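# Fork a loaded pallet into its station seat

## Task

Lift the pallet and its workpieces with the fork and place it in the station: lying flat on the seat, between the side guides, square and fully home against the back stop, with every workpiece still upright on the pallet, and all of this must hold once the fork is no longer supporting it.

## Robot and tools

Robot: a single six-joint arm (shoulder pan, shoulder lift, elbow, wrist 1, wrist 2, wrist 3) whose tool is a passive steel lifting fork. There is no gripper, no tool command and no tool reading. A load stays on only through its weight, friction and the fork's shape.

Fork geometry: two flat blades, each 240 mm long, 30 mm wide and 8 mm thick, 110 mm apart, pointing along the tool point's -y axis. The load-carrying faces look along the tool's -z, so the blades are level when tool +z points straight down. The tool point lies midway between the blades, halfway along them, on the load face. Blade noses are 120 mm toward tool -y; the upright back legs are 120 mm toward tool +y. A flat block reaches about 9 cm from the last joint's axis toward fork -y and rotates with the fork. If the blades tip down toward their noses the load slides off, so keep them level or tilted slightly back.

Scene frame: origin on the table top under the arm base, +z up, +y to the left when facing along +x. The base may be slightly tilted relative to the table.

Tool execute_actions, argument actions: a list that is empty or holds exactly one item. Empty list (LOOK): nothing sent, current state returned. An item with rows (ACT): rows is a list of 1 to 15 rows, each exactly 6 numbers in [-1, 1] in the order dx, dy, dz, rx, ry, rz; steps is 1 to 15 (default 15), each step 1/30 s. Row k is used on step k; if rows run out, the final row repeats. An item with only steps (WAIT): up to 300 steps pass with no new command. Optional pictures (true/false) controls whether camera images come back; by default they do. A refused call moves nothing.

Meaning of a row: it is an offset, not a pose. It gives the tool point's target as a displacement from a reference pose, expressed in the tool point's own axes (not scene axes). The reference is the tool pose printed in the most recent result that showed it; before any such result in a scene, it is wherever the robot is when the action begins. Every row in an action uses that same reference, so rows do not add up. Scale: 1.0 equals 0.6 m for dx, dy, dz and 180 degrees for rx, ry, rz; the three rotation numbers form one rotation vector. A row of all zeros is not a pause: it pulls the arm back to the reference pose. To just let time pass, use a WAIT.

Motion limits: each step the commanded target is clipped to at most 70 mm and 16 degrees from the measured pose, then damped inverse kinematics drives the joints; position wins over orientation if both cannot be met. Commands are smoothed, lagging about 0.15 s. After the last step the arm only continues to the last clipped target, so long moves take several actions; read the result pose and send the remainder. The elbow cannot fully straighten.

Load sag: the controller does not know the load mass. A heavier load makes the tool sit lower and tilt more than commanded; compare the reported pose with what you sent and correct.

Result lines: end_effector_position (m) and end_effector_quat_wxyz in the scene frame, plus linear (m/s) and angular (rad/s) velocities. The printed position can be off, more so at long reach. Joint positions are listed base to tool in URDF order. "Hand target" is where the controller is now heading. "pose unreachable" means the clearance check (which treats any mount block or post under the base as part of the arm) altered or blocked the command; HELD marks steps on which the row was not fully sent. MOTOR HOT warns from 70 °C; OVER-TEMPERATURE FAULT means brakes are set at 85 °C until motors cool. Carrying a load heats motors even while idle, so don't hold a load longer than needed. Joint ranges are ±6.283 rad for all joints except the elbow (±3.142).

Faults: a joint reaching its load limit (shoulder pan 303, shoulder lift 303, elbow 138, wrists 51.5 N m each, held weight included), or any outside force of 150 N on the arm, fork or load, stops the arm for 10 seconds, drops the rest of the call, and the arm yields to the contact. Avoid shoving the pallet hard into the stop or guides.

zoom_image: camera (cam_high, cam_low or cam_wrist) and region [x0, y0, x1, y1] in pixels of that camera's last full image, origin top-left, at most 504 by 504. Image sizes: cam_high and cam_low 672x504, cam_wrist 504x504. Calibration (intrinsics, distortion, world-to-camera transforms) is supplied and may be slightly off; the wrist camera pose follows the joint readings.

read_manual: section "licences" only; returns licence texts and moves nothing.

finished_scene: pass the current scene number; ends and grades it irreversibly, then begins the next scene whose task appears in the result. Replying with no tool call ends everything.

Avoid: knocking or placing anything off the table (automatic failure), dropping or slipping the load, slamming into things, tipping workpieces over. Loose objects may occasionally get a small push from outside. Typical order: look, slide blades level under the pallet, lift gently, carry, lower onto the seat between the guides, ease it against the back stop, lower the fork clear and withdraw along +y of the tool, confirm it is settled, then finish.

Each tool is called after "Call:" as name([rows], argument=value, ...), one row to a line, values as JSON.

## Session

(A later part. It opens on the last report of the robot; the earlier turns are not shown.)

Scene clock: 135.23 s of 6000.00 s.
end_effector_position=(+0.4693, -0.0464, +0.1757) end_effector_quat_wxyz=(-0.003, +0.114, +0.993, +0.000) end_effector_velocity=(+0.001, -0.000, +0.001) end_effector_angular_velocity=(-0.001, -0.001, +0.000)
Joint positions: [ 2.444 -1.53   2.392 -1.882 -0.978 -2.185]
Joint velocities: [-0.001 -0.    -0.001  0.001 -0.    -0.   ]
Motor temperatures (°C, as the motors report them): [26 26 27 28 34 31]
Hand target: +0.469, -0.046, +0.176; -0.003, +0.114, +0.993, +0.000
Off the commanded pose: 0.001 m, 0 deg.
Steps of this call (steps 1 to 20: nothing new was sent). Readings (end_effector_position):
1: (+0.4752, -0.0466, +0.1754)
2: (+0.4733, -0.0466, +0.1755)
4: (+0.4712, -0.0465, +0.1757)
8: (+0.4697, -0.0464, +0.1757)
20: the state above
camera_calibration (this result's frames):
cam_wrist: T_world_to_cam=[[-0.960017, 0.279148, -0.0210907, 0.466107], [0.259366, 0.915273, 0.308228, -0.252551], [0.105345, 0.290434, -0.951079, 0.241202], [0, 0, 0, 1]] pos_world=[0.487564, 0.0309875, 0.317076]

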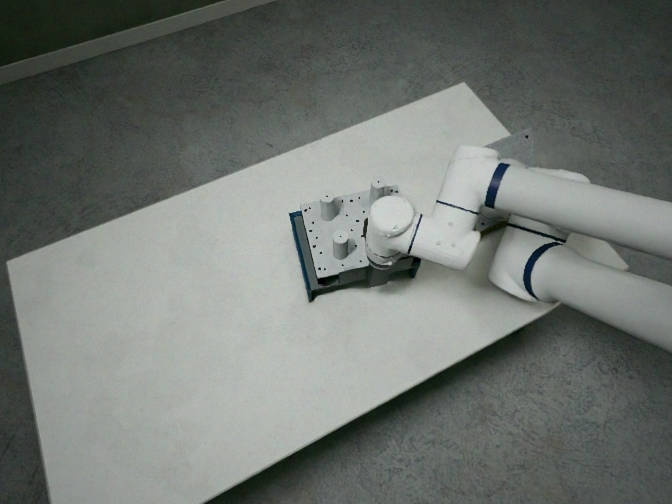

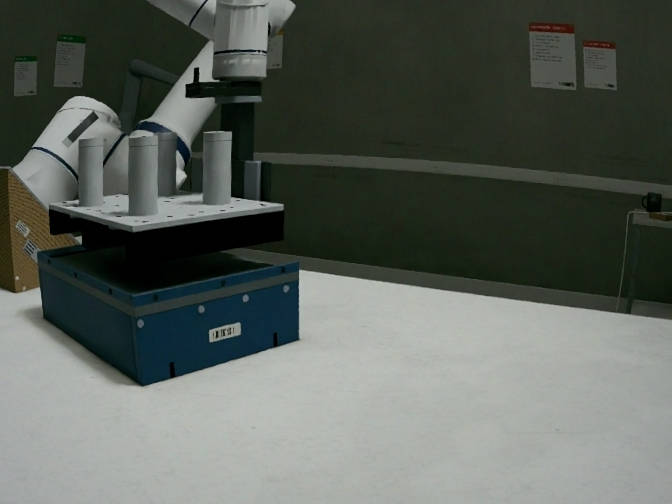

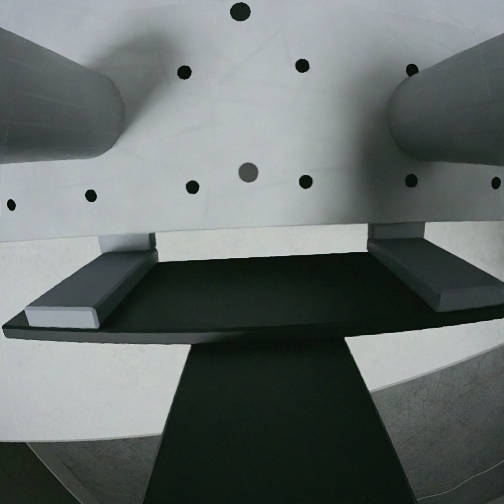

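Call:
execute_actions([
  {"rows":[[0,0.002,0.002,0,0,0],[0,0.004,0.005,0,0,0],[0,0.006,0.008,0,-0.001,0],[0,0.008,0.012,0,-0.001,0],[0,0.01,0.016,0,-0.001,0],[0,0.012,0.02,0,-0.002,0],[0,0.014,0.024,0,-0.002,0],[0,0.016,0.027,0,-0.002,0],[0,0.018,0.03,0,-0.002,0],[0,0.02,0.032,0,-0.002,0]]},
], pictures=false)

Call:
execute_actions([
  {"steps":10},
])

Call:
zoom_image(camera="cam_high", region=[280, 170, 440, 310])

Call:
zoom_image(camera="cam_low", region=[25, 180, 315, 340])

Scene clock: 143.63 s of 6000.00 s.
end_effector_position=(+0.4718, -0.0353, +0.1575) end_effector_quat_wxyz=(+0.000, +0.114, +0.993, -0.000) end_effector_velocity=(+0.001, +0.007, -0.011) end_effector_angular_velocity=(-0.001, +0.000, -0.002)
Joint positions: [ 2.478 -1.528  2.41  -1.929 -0.957 -2.145]
Joint velocities: [ 0.022  0.003  0.008 -0.025  0.01   0.026]
Motor temperatures (°C, as the motors report them): [26 26 27 28 34 31]
Hand target: +0.472, -0.035, +0.157; +0.000, +0.114, +0.993, -0.000
Off the commanded pose: 0.001 m, 0 deg.
Steps of this call (steps 1 to 90: nothing new was sent; then 4.90 s passed at rest; steps 91 to 105: all 15 steps of this action). Readings (end_effector_position):
91: (+0.4693, -0.0464, +0.1757)
92: (+0.4692, -0.0462, +0.1755)
94: (+0.4696, -0.0448, +0.1736)
98: (+0.4705, -0.0406, +0.1663)
105: the state above

Scene clock: 143.97 s of 6000.00 s.
end_effector_position=(+0.4719, -0.0348, +0.1566) end_effector_quat_wxyz=(+0.000, +0.114, +0.993, -0.000) end_effector_velocity=(+0.000, -0.001, +0.001) end_effector_angular_velocity=(-0.001, -0.002, -0.001)
Joint positions: [ 2.48  -1.527  2.41  -1.932 -0.956 -2.143]
Joint velocities: [-0.001  0.    -0.    -0.001  0.     0.001]
Motor temperatures (°C, as the motors report them): [26 26 27 28 34 31]
Hand target: +0.472, -0.035, +0.157; +0.000, +0.114, +0.993, -0.000
Off the commanded pose: 0.000 m, 0 deg.
Steps of this call (steps 1 to 10: nothing new was sent). Readings (end_effector_position):
1: (+0.4718, -0.0351, +0.1572)
2: (+0.4718, -0.0350, +0.1570)
4: (+0.4719, -0.0349, +0.1567)
8: (+0.4719, -0.0348, +0.1566)
10: the state above
camera_calibration (this result's frames):
cam_wrist: T_world_to_cam=[[-0.95986, 0.279146, -0.0273283, 0.465864], [0.257532, 0.91573, 0.308408, -0.257107], [0.111116, 0.28899, -0.950862, 0.216512], [0, 0, 0, 1]] pos_world=[0.489319, 0.042827, 0.297898]

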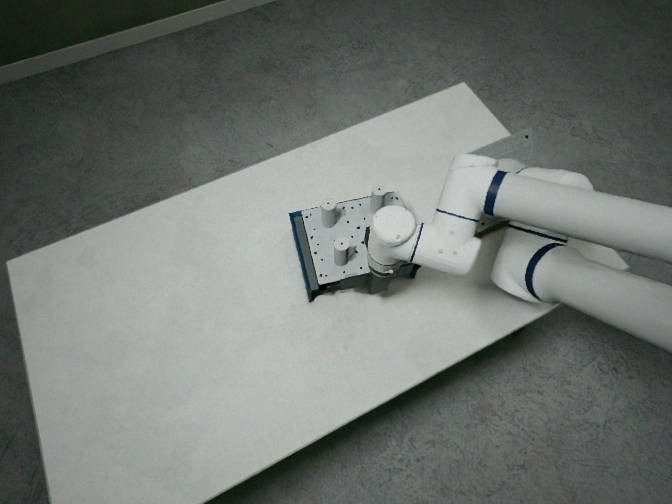

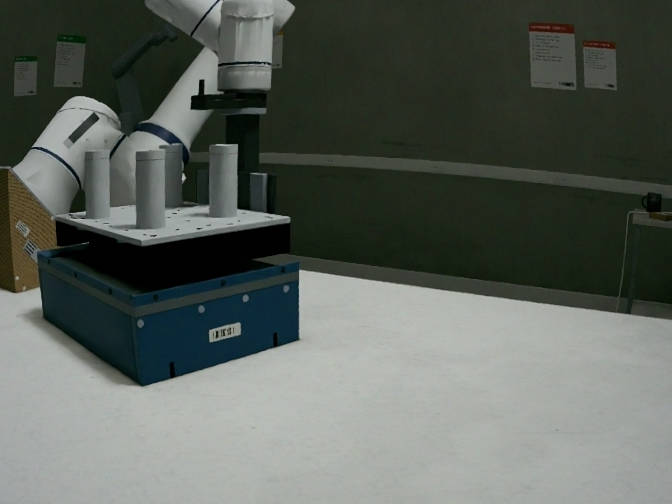

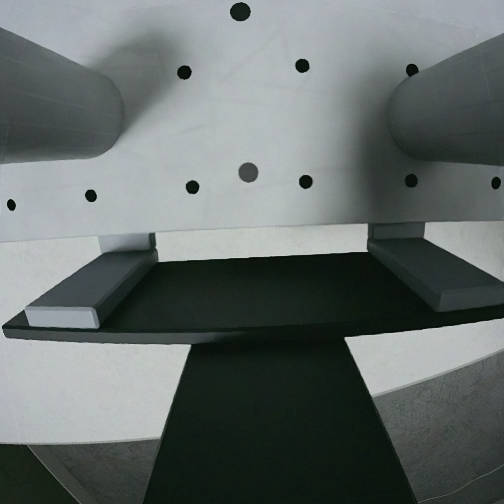

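Region (280, 170, 440, 310) of cam_high's 672x504 image, scaled by 3.150, with more detail than that image has; it fills the top 441 rows of this view, and the rest is white.

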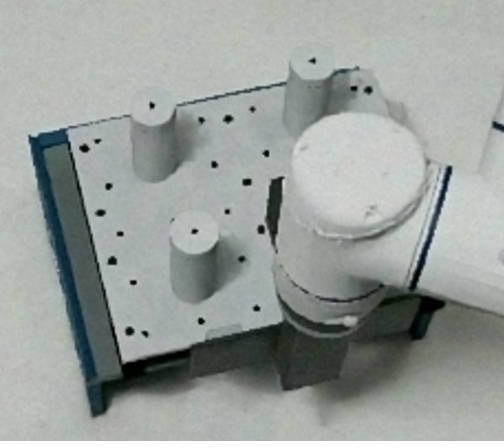

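Region (25, 180, 315, 340) of cam_low's 672x504 image, scaled by 1.738, with more detail than that image has; it fills the top 278 rows of this view, and the rest is white.

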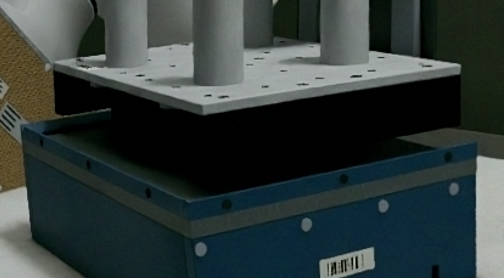

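Call:
execute_actions([
  {"rows":[[-0.002,0,0,0,0,0],[-0.004,0,0,0,0,0],[-0.007,0,0,0,0,0],[-0.01,0,0.002,0,0,0],[-0.013,0,0.004,0,0,0],[-0.015,0,0.006,0,0,0],[-0.016,0,0.009,0,0,0],[-0.016,0,0.012,0,0,0],[-0.016,0,0.015,0,0,0],[-0.016,0,0.018,0,0,0],[-0.016,0,0.021,0,0,0],[-0.016,0,0.024,0,0,0],[-0.016,0,0.027,0,0,0],[-0.016,0,0.029,0,0,0],[-0.016,0,0.031,0,0,0]]},
], pictures=false)

Call:
execute_actions([
  {"steps":15},
])

Call:
zoom_image(camera="cam_high", region=[280, 170, 440, 310])

Call:
zoom_image(camera="cam_low", region=[25, 180, 315, 340])

Scene clock: 164.47 s of 6000.00 s.
end_effector_position=(+0.4810, -0.0369, +0.1427) end_effector_quat_wxyz=(+0.000, +0.114, +0.993, -0.000) end_effector_velocity=(+0.002, -0.001, -0.044) end_effector_angular_velocity=(-0.001, -0.001, +0.000)
Joint positions: [ 2.505 -1.494  2.409 -1.979 -0.944 -2.117]
Joint velocities: [ 0.054  0.057  0.038 -0.13   0.026  0.059]
Motor temperatures (°C, as the motors report them): [26 26 27 28 34 31]
Hand target: +0.481, -0.037, +0.138; +0.000, +0.114, +0.993, -0.000
Off the commanded pose: 0.005 m, 0 deg.
Steps of this call (steps 1 to 90: nothing new was sent; then 17.00 s passed at rest; steps 91 to 105: all 15 steps of this action). Readings (end_effector_position):
91: (+0.4719, -0.0348, +0.1565)
92: (+0.4720, -0.0348, +0.1563)
94: (+0.4735, -0.0352, +0.1563)
98: (+0.4787, -0.0364, +0.1537)
105: the state above

Scene clock: 164.97 s of 6000.00 s.
end_effector_position=(+0.4812, -0.0370, +0.1381) end_effector_quat_wxyz=(+0.000, +0.114, +0.993, -0.000) end_effector_velocity=(+0.001, +0.001, -0.001) end_effector_angular_velocity=(-0.000, +0.001, +0.002)
Joint positions: [ 2.51  -1.488  2.413 -1.992 -0.941 -2.111]
Joint velocities: [ 0.002  0.    -0.    -0.001  0.     0.001]
Motor temperatures (°C, as the motors report them): [26 26 27 28 34 31]
Hand target: +0.481, -0.037, +0.138; +0.000, +0.114, +0.993, -0.000
Off the commanded pose: 0.000 m, 0 deg.
Steps of this call (steps 1 to 15: nothing new was sent). Readings (end_effector_position):
1: (+0.4810, -0.0369, +0.1413)
2: (+0.4810, -0.0369, +0.1402)
4: (+0.4811, -0.0369, +0.1391)
8: (+0.4812, -0.0369, +0.1383)
15: the state above
camera_calibration (this result's frames):
cam_wrist: T_world_to_cam=[[-0.959881, 0.279083, -0.0272256, 0.474869], [0.257496, 0.915727, 0.308447, -0.251819], [0.111013, 0.289062, -0.950852, 0.198662], [0, 0, 0, 1]] pos_world=[0.498606, 0.0406437, 0.279499]

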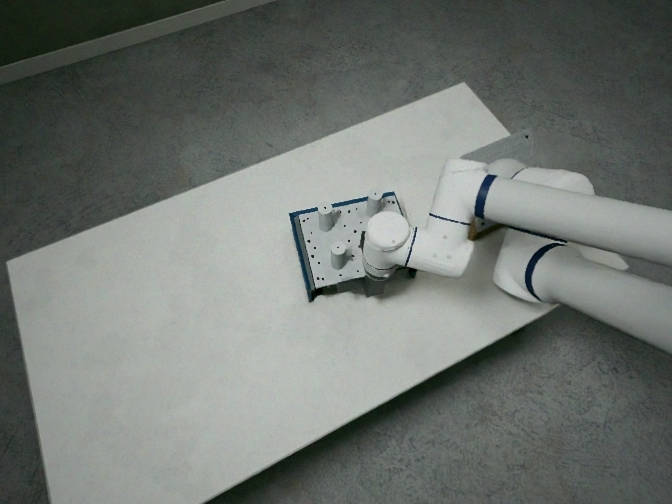

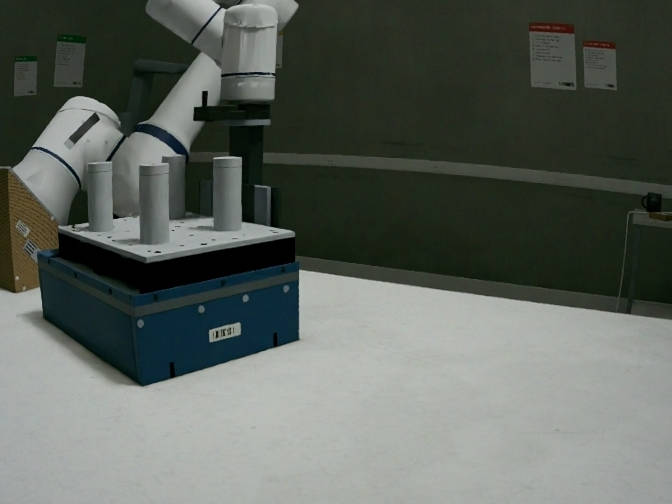

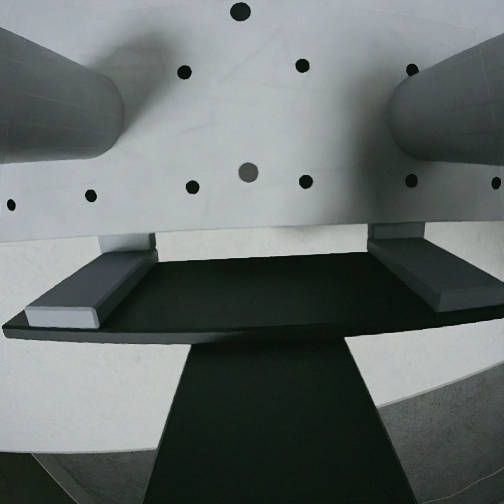

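Region (280, 170, 440, 310) of cam_high's 672x504 image, scaled by 3.150, with more detail than that image has; it fills the top 441 rows of this view, and the rest is white.

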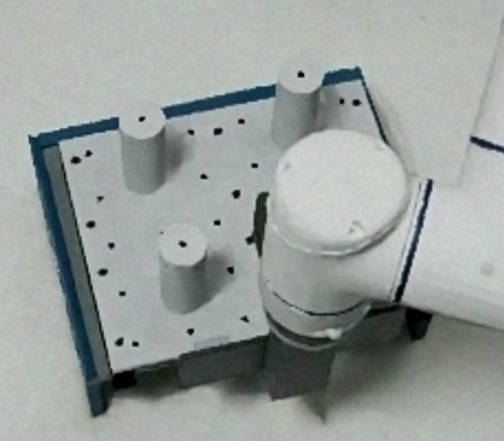

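Region (25, 180, 315, 340) of cam_low's 672x504 image, scaled by 1.738, with more detail than that image has; it fills the top 278 rows of this view, and the rest is white.

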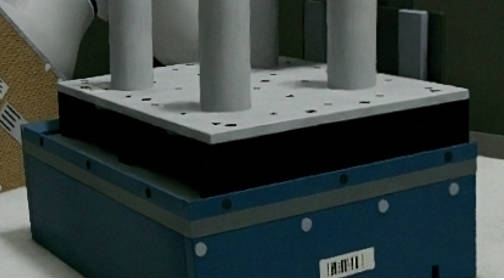

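Call:
execute_actions([
  {"rows":[[0,0,0.002,0,0,0],[0,0,0.004,0,0,0],[0,0,0.006,0,0,0],[0,0,0.008,0,0,0],[0,0,0.01,0,0,0],[0,0,0.012,0,0,0],[0,0,0.014,0,0,0],[0,0,0.016,0,0,0],[0,0,0.018,0,0,0],[0,0,0.02,0,0,0],[0,0,0.022,0,0,0],[0,0,0.024,0,0,0],[0,0,0.026,0,0,0],[0,0,0.028,0,0,0],[0,0,0.03,0,0,0]]},
], pictures=false)

Call:
execute_actions([
  {"rows":[[0,-0.003,0.008,0,0,0],[0,-0.006,0.008,0,0,0],[0,-0.009,0.008,0,0,0],[0,-0.012,0.008,0,0,0],[0,-0.015,0.008,0,0,0],[0,-0.018,0.008,0,0,0],[0,-0.021,0.008,0,0,0],[0,-0.024,0.008,0,0,0],[0,-0.027,0.008,0,0,0],[0,-0.03,0.008,0,0,0],[0,-0.033,0.008,0,0,0],[0,-0.036,0.008,0,0,0],[0,-0.039,0.008,0,0,0],[0,-0.042,0.008,0,0,0],[0,-0.045,0.008,0,0,0]]},
], pictures=false)

Call:
execute_actions([
  {"steps":15},
])

Call:
zoom_image(camera="cam_low", region=[25, 180, 315, 340])

Call:
zoom_image(camera="cam_high", region=[280, 170, 440, 310])

Scene clock: 180.87 s of 6000.00 s.
end_effector_position=(+0.4811, -0.0370, +0.1241) end_effector_quat_wxyz=(+0.000, +0.114, +0.993, -0.000) end_effector_velocity=(-0.000, -0.000, -0.035) end_effector_angular_velocity=(+0.000, +0.000, -0.000)
Joint positions: [ 2.527 -1.47   2.425 -2.033 -0.933 -2.093]
Joint velocities: [ 0.042  0.046  0.03  -0.103  0.02   0.046]
Motor temperatures (°C, as the motors report them): [26 26 27 28 34 31]
Hand target: +0.481, -0.037, +0.120; +0.000, +0.114, +0.993, -0.000
Off the commanded pose: 0.004 m, 0 deg.
Steps of this call (steps 1 to 90: nothing new was sent; then 12.40 s passed at rest; steps 91 to 105: all 15 steps of this action). Readings (end_effector_position):
91: (+0.4811, -0.0369, +0.1381)
92: (+0.4812, -0.0370, +0.1378)
94: (+0.4815, -0.0370, +0.1367)
98: (+0.4812, -0.0370, +0.1323)
105: the state above

Scene clock: 181.37 s of 6000.00 s.
end_effector_position=(+0.4763, -0.0574, +0.1193) end_effector_quat_wxyz=(+0.000, +0.114, +0.993, -0.000) end_effector_velocity=(-0.012, -0.052, +0.000) end_effector_angular_velocity=(-0.000, -0.001, -0.000)
Joint positions: [ 2.503 -1.438  2.437 -2.061 -0.945 -2.119]
Joint velocities: [-0.074  0.068  0.017 -0.039 -0.036 -0.08 ]
Motor temperatures (°C, as the motors report them): [26 26 27 28 34 31]
Hand target: +0.475, -0.063, +0.119; +0.000, +0.114, +0.993, -0.000
Off the commanded pose: 0.006 m, 0 deg.
Steps of this call (steps 1 to 15: all 15 steps of this action). Readings (end_effector_position):
1: (+0.4811, -0.0370, +0.1229)
2: (+0.4810, -0.0374, +0.1218)
4: (+0.4805, -0.0393, +0.1203)
8: (+0.4791, -0.0454, +0.1195)
15: the state above

Scene clock: 181.87 s of 6000.00 s.
end_effector_position=(+0.4750, -0.0630, +0.1193) end_effector_quat_wxyz=(+0.000, +0.114, +0.993, -0.000) end_effector_velocity=(-0.001, -0.001, -0.000) end_effector_angular_velocity=(+0.000, -0.000, -0.001)
Joint positions: [ 2.495 -1.431  2.439 -2.065 -0.949 -2.128]
Joint velocities: [-0.001  0.     0.001 -0.    -0.    -0.   ]
Motor temperatures (°C, as the motors report them): [26 26 27 28 34 31]
Hand target: +0.475, -0.063, +0.119; +0.000, +0.114, +0.993, -0.000
Off the commanded pose: 0.000 m, 0 deg.
Steps of this call (steps 1 to 15: nothing new was sent). Readings (end_effector_position):
1: (+0.4759, -0.0591, +0.1193)
2: (+0.4756, -0.0604, +0.1193)
4: (+0.4753, -0.0618, +0.1193)
8: (+0.4750, -0.0627, +0.1193)
15: the state above
camera_calibration (this result's frames):
cam_wrist: T_world_to_cam=[[-0.959894, 0.279048, -0.0271078, 0.475663], [0.257479, 0.915678, 0.308608, -0.220579], [0.110939, 0.289251, -0.950803, 0.189006], [0, 0, 0, 1]] pos_world=[0.492413, 0.0145764, 0.260674]

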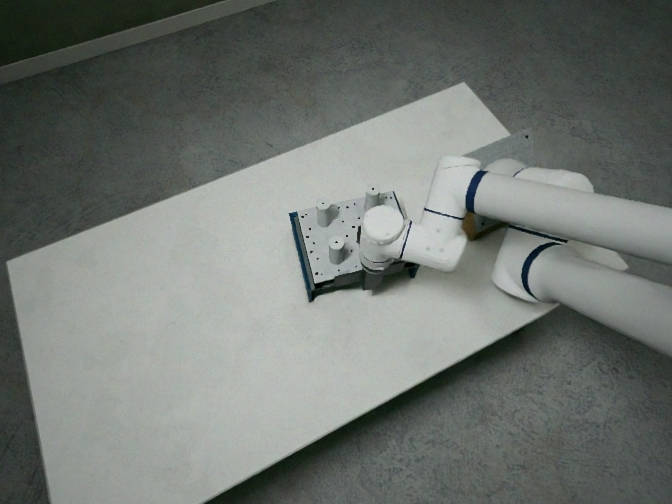

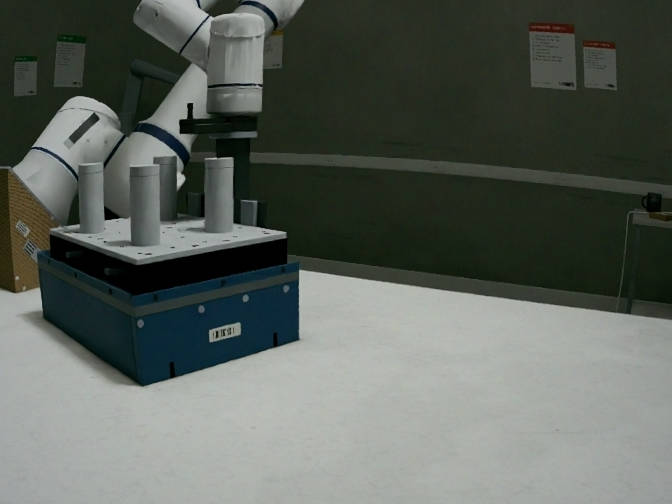

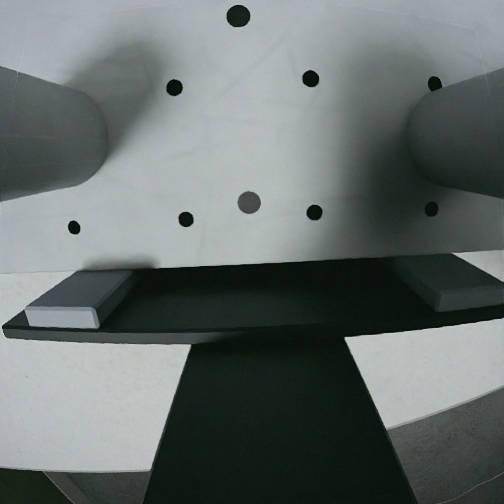

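Region (25, 180, 315, 340) of cam_low's 672x504 image, scaled by 1.738, with more detail than that image has; it fills the top 278 rows of this view, and the rest is white.

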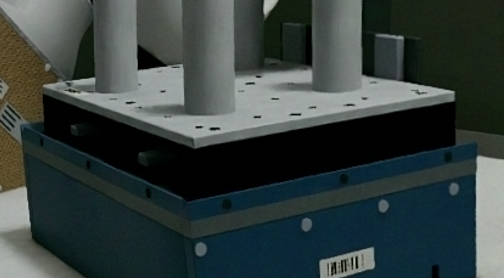

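Region (280, 170, 440, 310) of cam_high's 672x504 image, scaled by 3.150, with more detail than that image has; it fills the top 441 rows of this view, and the rest is white.

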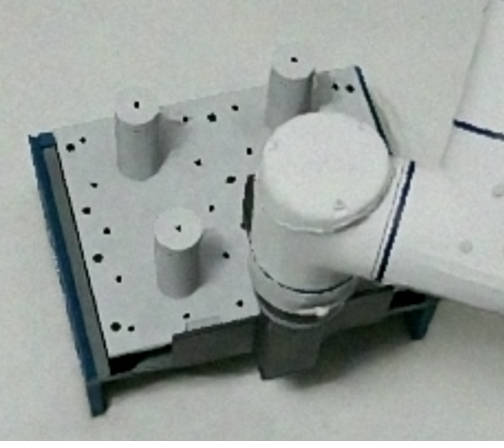

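Creep until it stalls.

Call:
execute_actions([
  {"rows":[[0,-0.001,0,0,0,0],[0,-0.002,0,0,0,0],[0,-0.003,0,0,0,0],[0,-0.004,0,0,0,0],[0,-0.005,0,0,0,0],[0,-0.006,0,0,0,0],[0,-0.007,0,0,0,0],[0,-0.008,0,0,0,0],[0,-0.009,0,0,0,0],[0,-0.01,0,0,0,0]]},
], pictures=false)

Call:
execute_actions([
  {"steps":10},
], pictures=false)

Scene clock: 187.27 s of 6000.00 s.
end_effector_position=(+0.4737, -0.0685, +0.1193) end_effector_quat_wxyz=(+0.000, +0.114, +0.993, -0.000) end_effector_velocity=(-0.001, -0.003, +0.000) end_effector_angular_velocity=(-0.000, -0.001, +0.001)
Joint positions: [ 2.487 -1.423  2.44  -2.07  -0.953 -2.136]
Joint velocities: [-0.005  0.004  0.001 -0.003 -0.002 -0.006]
Motor temperatures (°C, as the motors report them): [26 26 27 28 34 31]
Hand target: +0.474, -0.069, +0.119; +0.000, +0.114, +0.993, -0.000
Off the commanded pose: 0.000 m, 0 deg.
Steps of this call (steps 1 to 90: nothing new was sent; then 1.90 s passed at rest; steps 91 to 105: all 15 steps of this action). Readings (end_effector_position):
91: (+0.4750, -0.0630, +0.1193)
92: (+0.4749, -0.0632, +0.1193)
94: (+0.4748, -0.0639, +0.1193)
98: (+0.4743, -0.0659, +0.1193)
105: the state above

Scene clock: 187.60 s of 6000.00 s.
end_effector_position=(+0.4736, -0.0688, +0.1193) end_effector_quat_wxyz=(+0.000, +0.114, +0.993, -0.000) end_effector_velocity=(+0.001, +0.000, +0.001) end_effector_angular_velocity=(-0.001, -0.000, +0.001)
Joint positions: [ 2.487 -1.423  2.44  -2.07  -0.953 -2.137]
Joint velocities: [ 0.001  0.    -0.002  0.001  0.     0.   ]
Motor temperatures (°C, as the motors report them): [26 26 27 28 34 31]
Hand target: +0.474, -0.069, +0.119; +0.000, +0.114, +0.993, -0.000
Off the commanded pose: 0.000 m, 0 deg.
Steps of this call (steps 1 to 10: nothing new was sent). Readings (end_effector_position):
1: (+0.4737, -0.0686, +0.1193)
2: (+0.4736, -0.0687, +0.1193)
4: (+0.4736, -0.0688, +0.1193)
8: (+0.4736, -0.0688, +0.1193)
10: the state above

Call:
execute_actions([
  {"rows":[[0,-0.001,0,0,0,0],[0,-0.002,0,0,0,0],[0,-0.003,0,0,0,0],[0,-0.004,0,0,0,0],[0,-0.005,0,0,0,0],[0,-0.006,0,0,0,0],[0,-0.007,0,0,0,0],[0,-0.008,0,0,0,0]]},
])

Call:
zoom_image(camera="cam_low", region=[25, 180, 315, 340])

Scene clock: 194.40 s of 6000.00 s.
end_effector_position=(+0.4726, -0.0731, +0.1192) end_effector_quat_wxyz=(+0.000, +0.114, +0.993, +0.000) end_effector_velocity=(-0.002, -0.002, -0.000) end_effector_angular_velocity=(+0.002, -0.002, -0.003)
Joint positions: [ 2.48  -1.417  2.442 -2.073 -0.956 -2.144]
Joint velocities: [-0.006  0.002  0.003 -0.002 -0.    -0.002]
Motor temperatures (°C, as the motors report them): [26 26 27 28 34 31]
Hand target: +0.473, -0.073, +0.119; +0.000, +0.114, +0.993, -0.000
Off the commanded pose: 0.000 m, 0 deg.
Steps of this call (steps 1 to 90: nothing new was sent; then 3.30 s passed at rest; steps 91 to 105: all 15 steps of this action). Readings (end_effector_position):
91: (+0.4736, -0.0688, +0.1193)
92: (+0.4736, -0.0690, +0.1193)
94: (+0.4734, -0.0697, +0.1193)
98: (+0.4729, -0.0717, +0.1193)
105: the state above
camera_calibration (this result's frames):
cam_wrist: T_world_to_cam=[[-0.959904, 0.279004, -0.0272144, 0.476264], [0.257353, 0.915562, 0.309057, -0.210684], [0.111145, 0.289662, -0.950654, 0.192048], [0, 0, 0, 1]] pos_world=[0.490043, 0.00438504, 0.260646]

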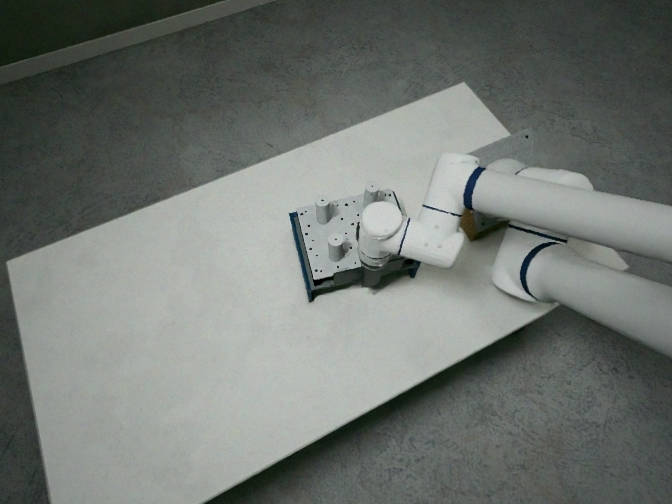

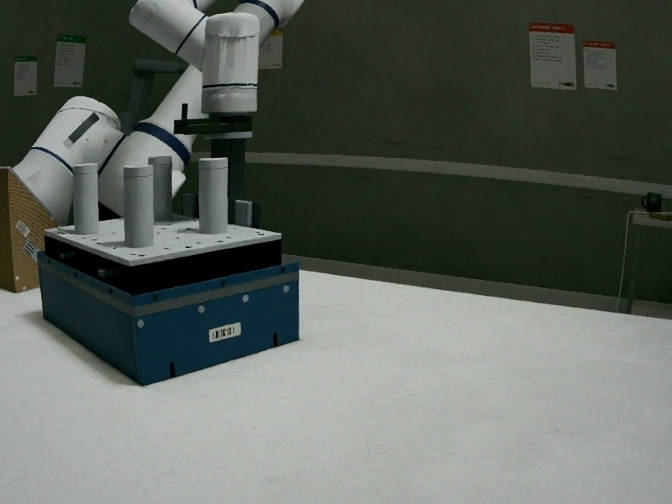

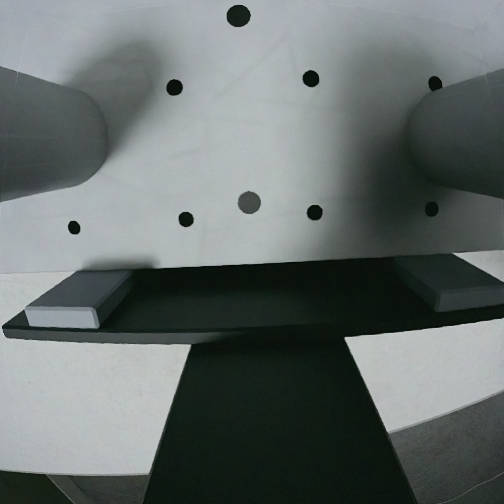

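Region (25, 180, 315, 340) of cam_low's 672x504 image, scaled by 1.738, with more detail than that image has; it fills the top 278 rows of this view, and the rest is white.

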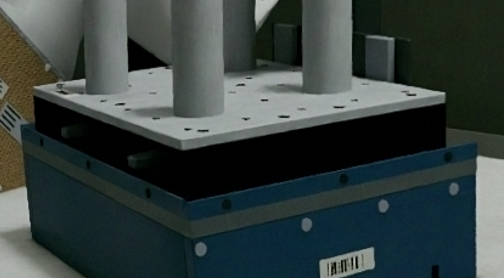

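Possibly just touching.

Call:
execute_actions([
  {"rows":[[0,-0.001,0,0,0,0],[0,-0.002,0,0,0,0],[0,-0.003,0,0,0,0],[0,-0.004,0,0,0,0]]},
], pictures=false)

Scene clock: 208.70 s of 6000.00 s.
end_effector_position=(+0.4730, -0.0727, +0.1188) end_effector_quat_wxyz=(+0.001, +0.114, +0.993, +0.001) end_effector_velocity=(-0.000, +0.000, -0.000) end_effector_angular_velocity=(+0.000, +0.001, -0.000)
Joint positions: [ 2.48  -1.417  2.442 -2.072 -0.953 -2.145]
Joint velocities: [ 0.001 -0.    -0.     0.    -0.     0.   ]
Motor temperatures (°C, as the motors report them): [26 26 27 28 34 31]
Hand target: +0.473, -0.073, +0.119; +0.001, +0.114, +0.993, +0.001
Off the commanded pose: 0.003 m, 0 deg.
FORCE FAULT: contact force on the arm reached its limit, and the arm stopped for 10 seconds. The contact can be on any part of the arm, not only on its tool. The arm's remaining commands of this call were not run. The arm holds still and accepts commands again. Move the arm away from the contact; if what it grips holds it there, let go first. Pushing or pulling that hard again can fault the arm again.
The stop began at step 94 of this call (marked STOPPED below). From that step on the arm followed nothing that you had sent. 12 steps, steps kept back included, did not run and will not run. Nothing is kept back now.
Steps of this call (steps 1 to 90: nothing new was sent; then 1.17 s passed at rest; steps 91 to 93: the first 3 steps of this action; steps 94 to 394: the stop). Readings (end_effector_position):
91: (+0.4725, -0.0735, +0.1193)
92: (+0.4725, -0.0736, +0.1193)
94: (+0.4730, -0.0728, +0.1188) STOPPED
98: (+0.4730, -0.0727, +0.1188)
394: the state above

Call:
execute_actions([
  {"rows":[[0,0.01,0,0,0,0],[0,0.03,0,0,0,0],[0,0.06,0,0,0,0],[0,0.1,0,0,0,0],[0,0.3,0,0,0,0]]},
], pictures=false)

Call:
execute_actions([
  {"rows":[[0,0.22,0,0,0,0]]},
])

Call:
zoom_image(camera="cam_high", region=[280, 170, 440, 310])

Call:
zoom_image(camera="cam_low", region=[25, 200, 225, 320])

Scene clock: 216.20 s of 6000.00 s.
end_effector_position=(+0.5103, +0.0857, +0.1172) end_effector_quat_wxyz=(+0.001, +0.112, +0.994, +0.003) end_effector_velocity=(+0.033, +0.174, +0.014) end_effector_angular_velocity=(-0.027, +0.009, -0.031)
Joint positions: [ 2.71  -1.581  2.362 -1.991 -0.851 -1.884]
Joint velocities: [ 0.248 -0.144 -0.135  0.067  0.06   0.345]
Motor temperatures (°C, as the motors report them): [26 26 27 28 34 31]
Hand target: +0.513, +0.102, +0.119; +0.001, +0.114, +0.994, +0.002
Off the commanded pose: 0.017 m, 0 deg.
Steps of this call (steps 1 to 90: nothing new was sent; then 4.00 s passed at rest; steps 91 to 105: all 15 steps of this action). Readings (end_effector_position):
91: (+0.4730, -0.0726, +0.1187)
92: (+0.4732, -0.0712, +0.1187)
94: (+0.4762, -0.0584, +0.1183)
98: (+0.4898, -0.0028, +0.1158)
105: the state above

Scene clock: 216.70 s of 6000.00 s.
end_effector_position=(+0.5393, +0.2125, +0.1178) end_effector_quat_wxyz=(+0.001, +0.112, +0.994, +0.003) end_effector_velocity=(+0.006, +0.019, +0.001) end_effector_angular_velocity=(-0.007, -0.003, -0.006)
Joint positions: [ 2.888 -1.639  2.251 -1.98  -0.801 -1.652]
Joint velocities: [ 0.028 -0.002 -0.021 -0.011  0.     0.05 ]
Motor temperatures (°C, as the motors report them): [26 26 27 28 34 31]
Hand target: +0.540, +0.214, +0.118; +0.001, +0.112, +0.994, +0.003
Off the commanded pose: 0.002 m, 0 deg.
Steps of this call (steps 1 to 15: all 15 steps of this action). Readings (end_effector_position):
1: (+0.5115, +0.0916, +0.1176)
2: (+0.5141, +0.1063, +0.1167)
4: (+0.5223, +0.1377, +0.1170)
8: (+0.5341, +0.1918, +0.1173)
15: the state above
camera_calibration (this result's frames):
cam_wrist: T_world_to_cam=[[-0.960881, 0.275653, -0.0268831, 0.461684], [0.253576, 0.914633, 0.314875, -0.487325], [0.111384, 0.295741, -0.948752, 0.0989037], [0, 0, 0, 1]] pos_world=[0.556181, 0.289209, 0.259693]

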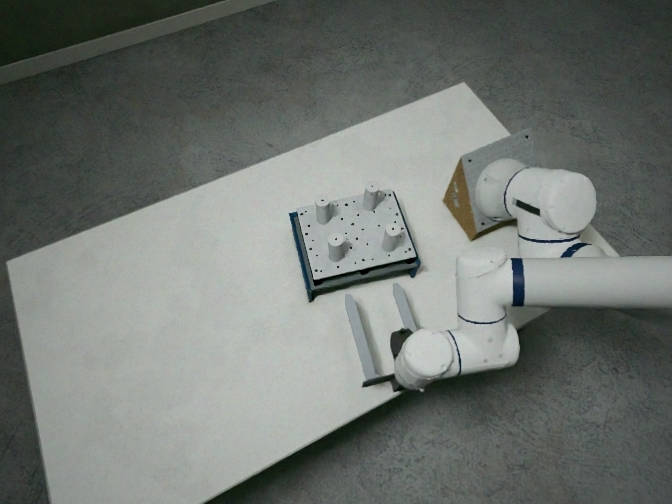

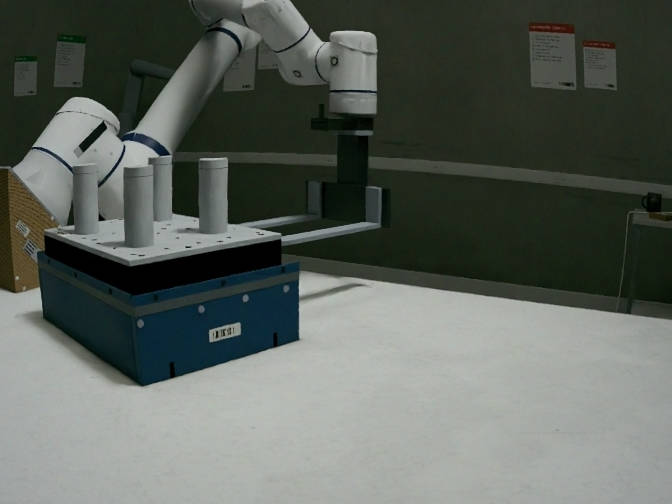

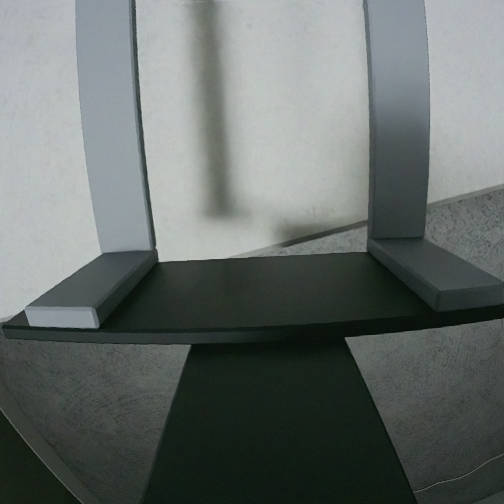

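Region (280, 170, 440, 310) of cam_high's 672x504 image, scaled by 3.150, with more detail than that image has; it fills the top 441 rows of this view, and the rest is white.

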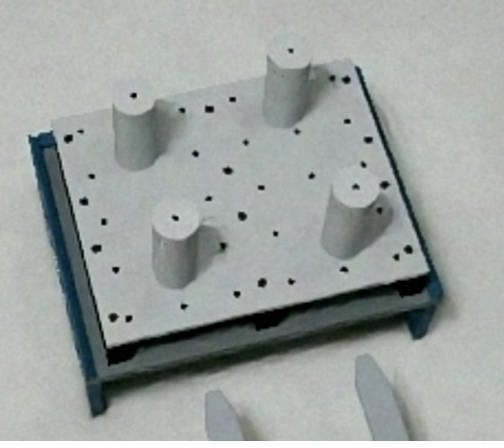

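Region (25, 200, 225, 320) of cam_low's 672x504 image, scaled by 2.520, with more detail than that image has; it fills the top 302 rows of this view, and the rest is white.

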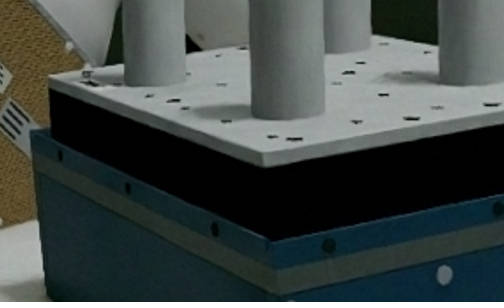

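Call:
finished_scene(scene=1)

The scene is finished: the task was done.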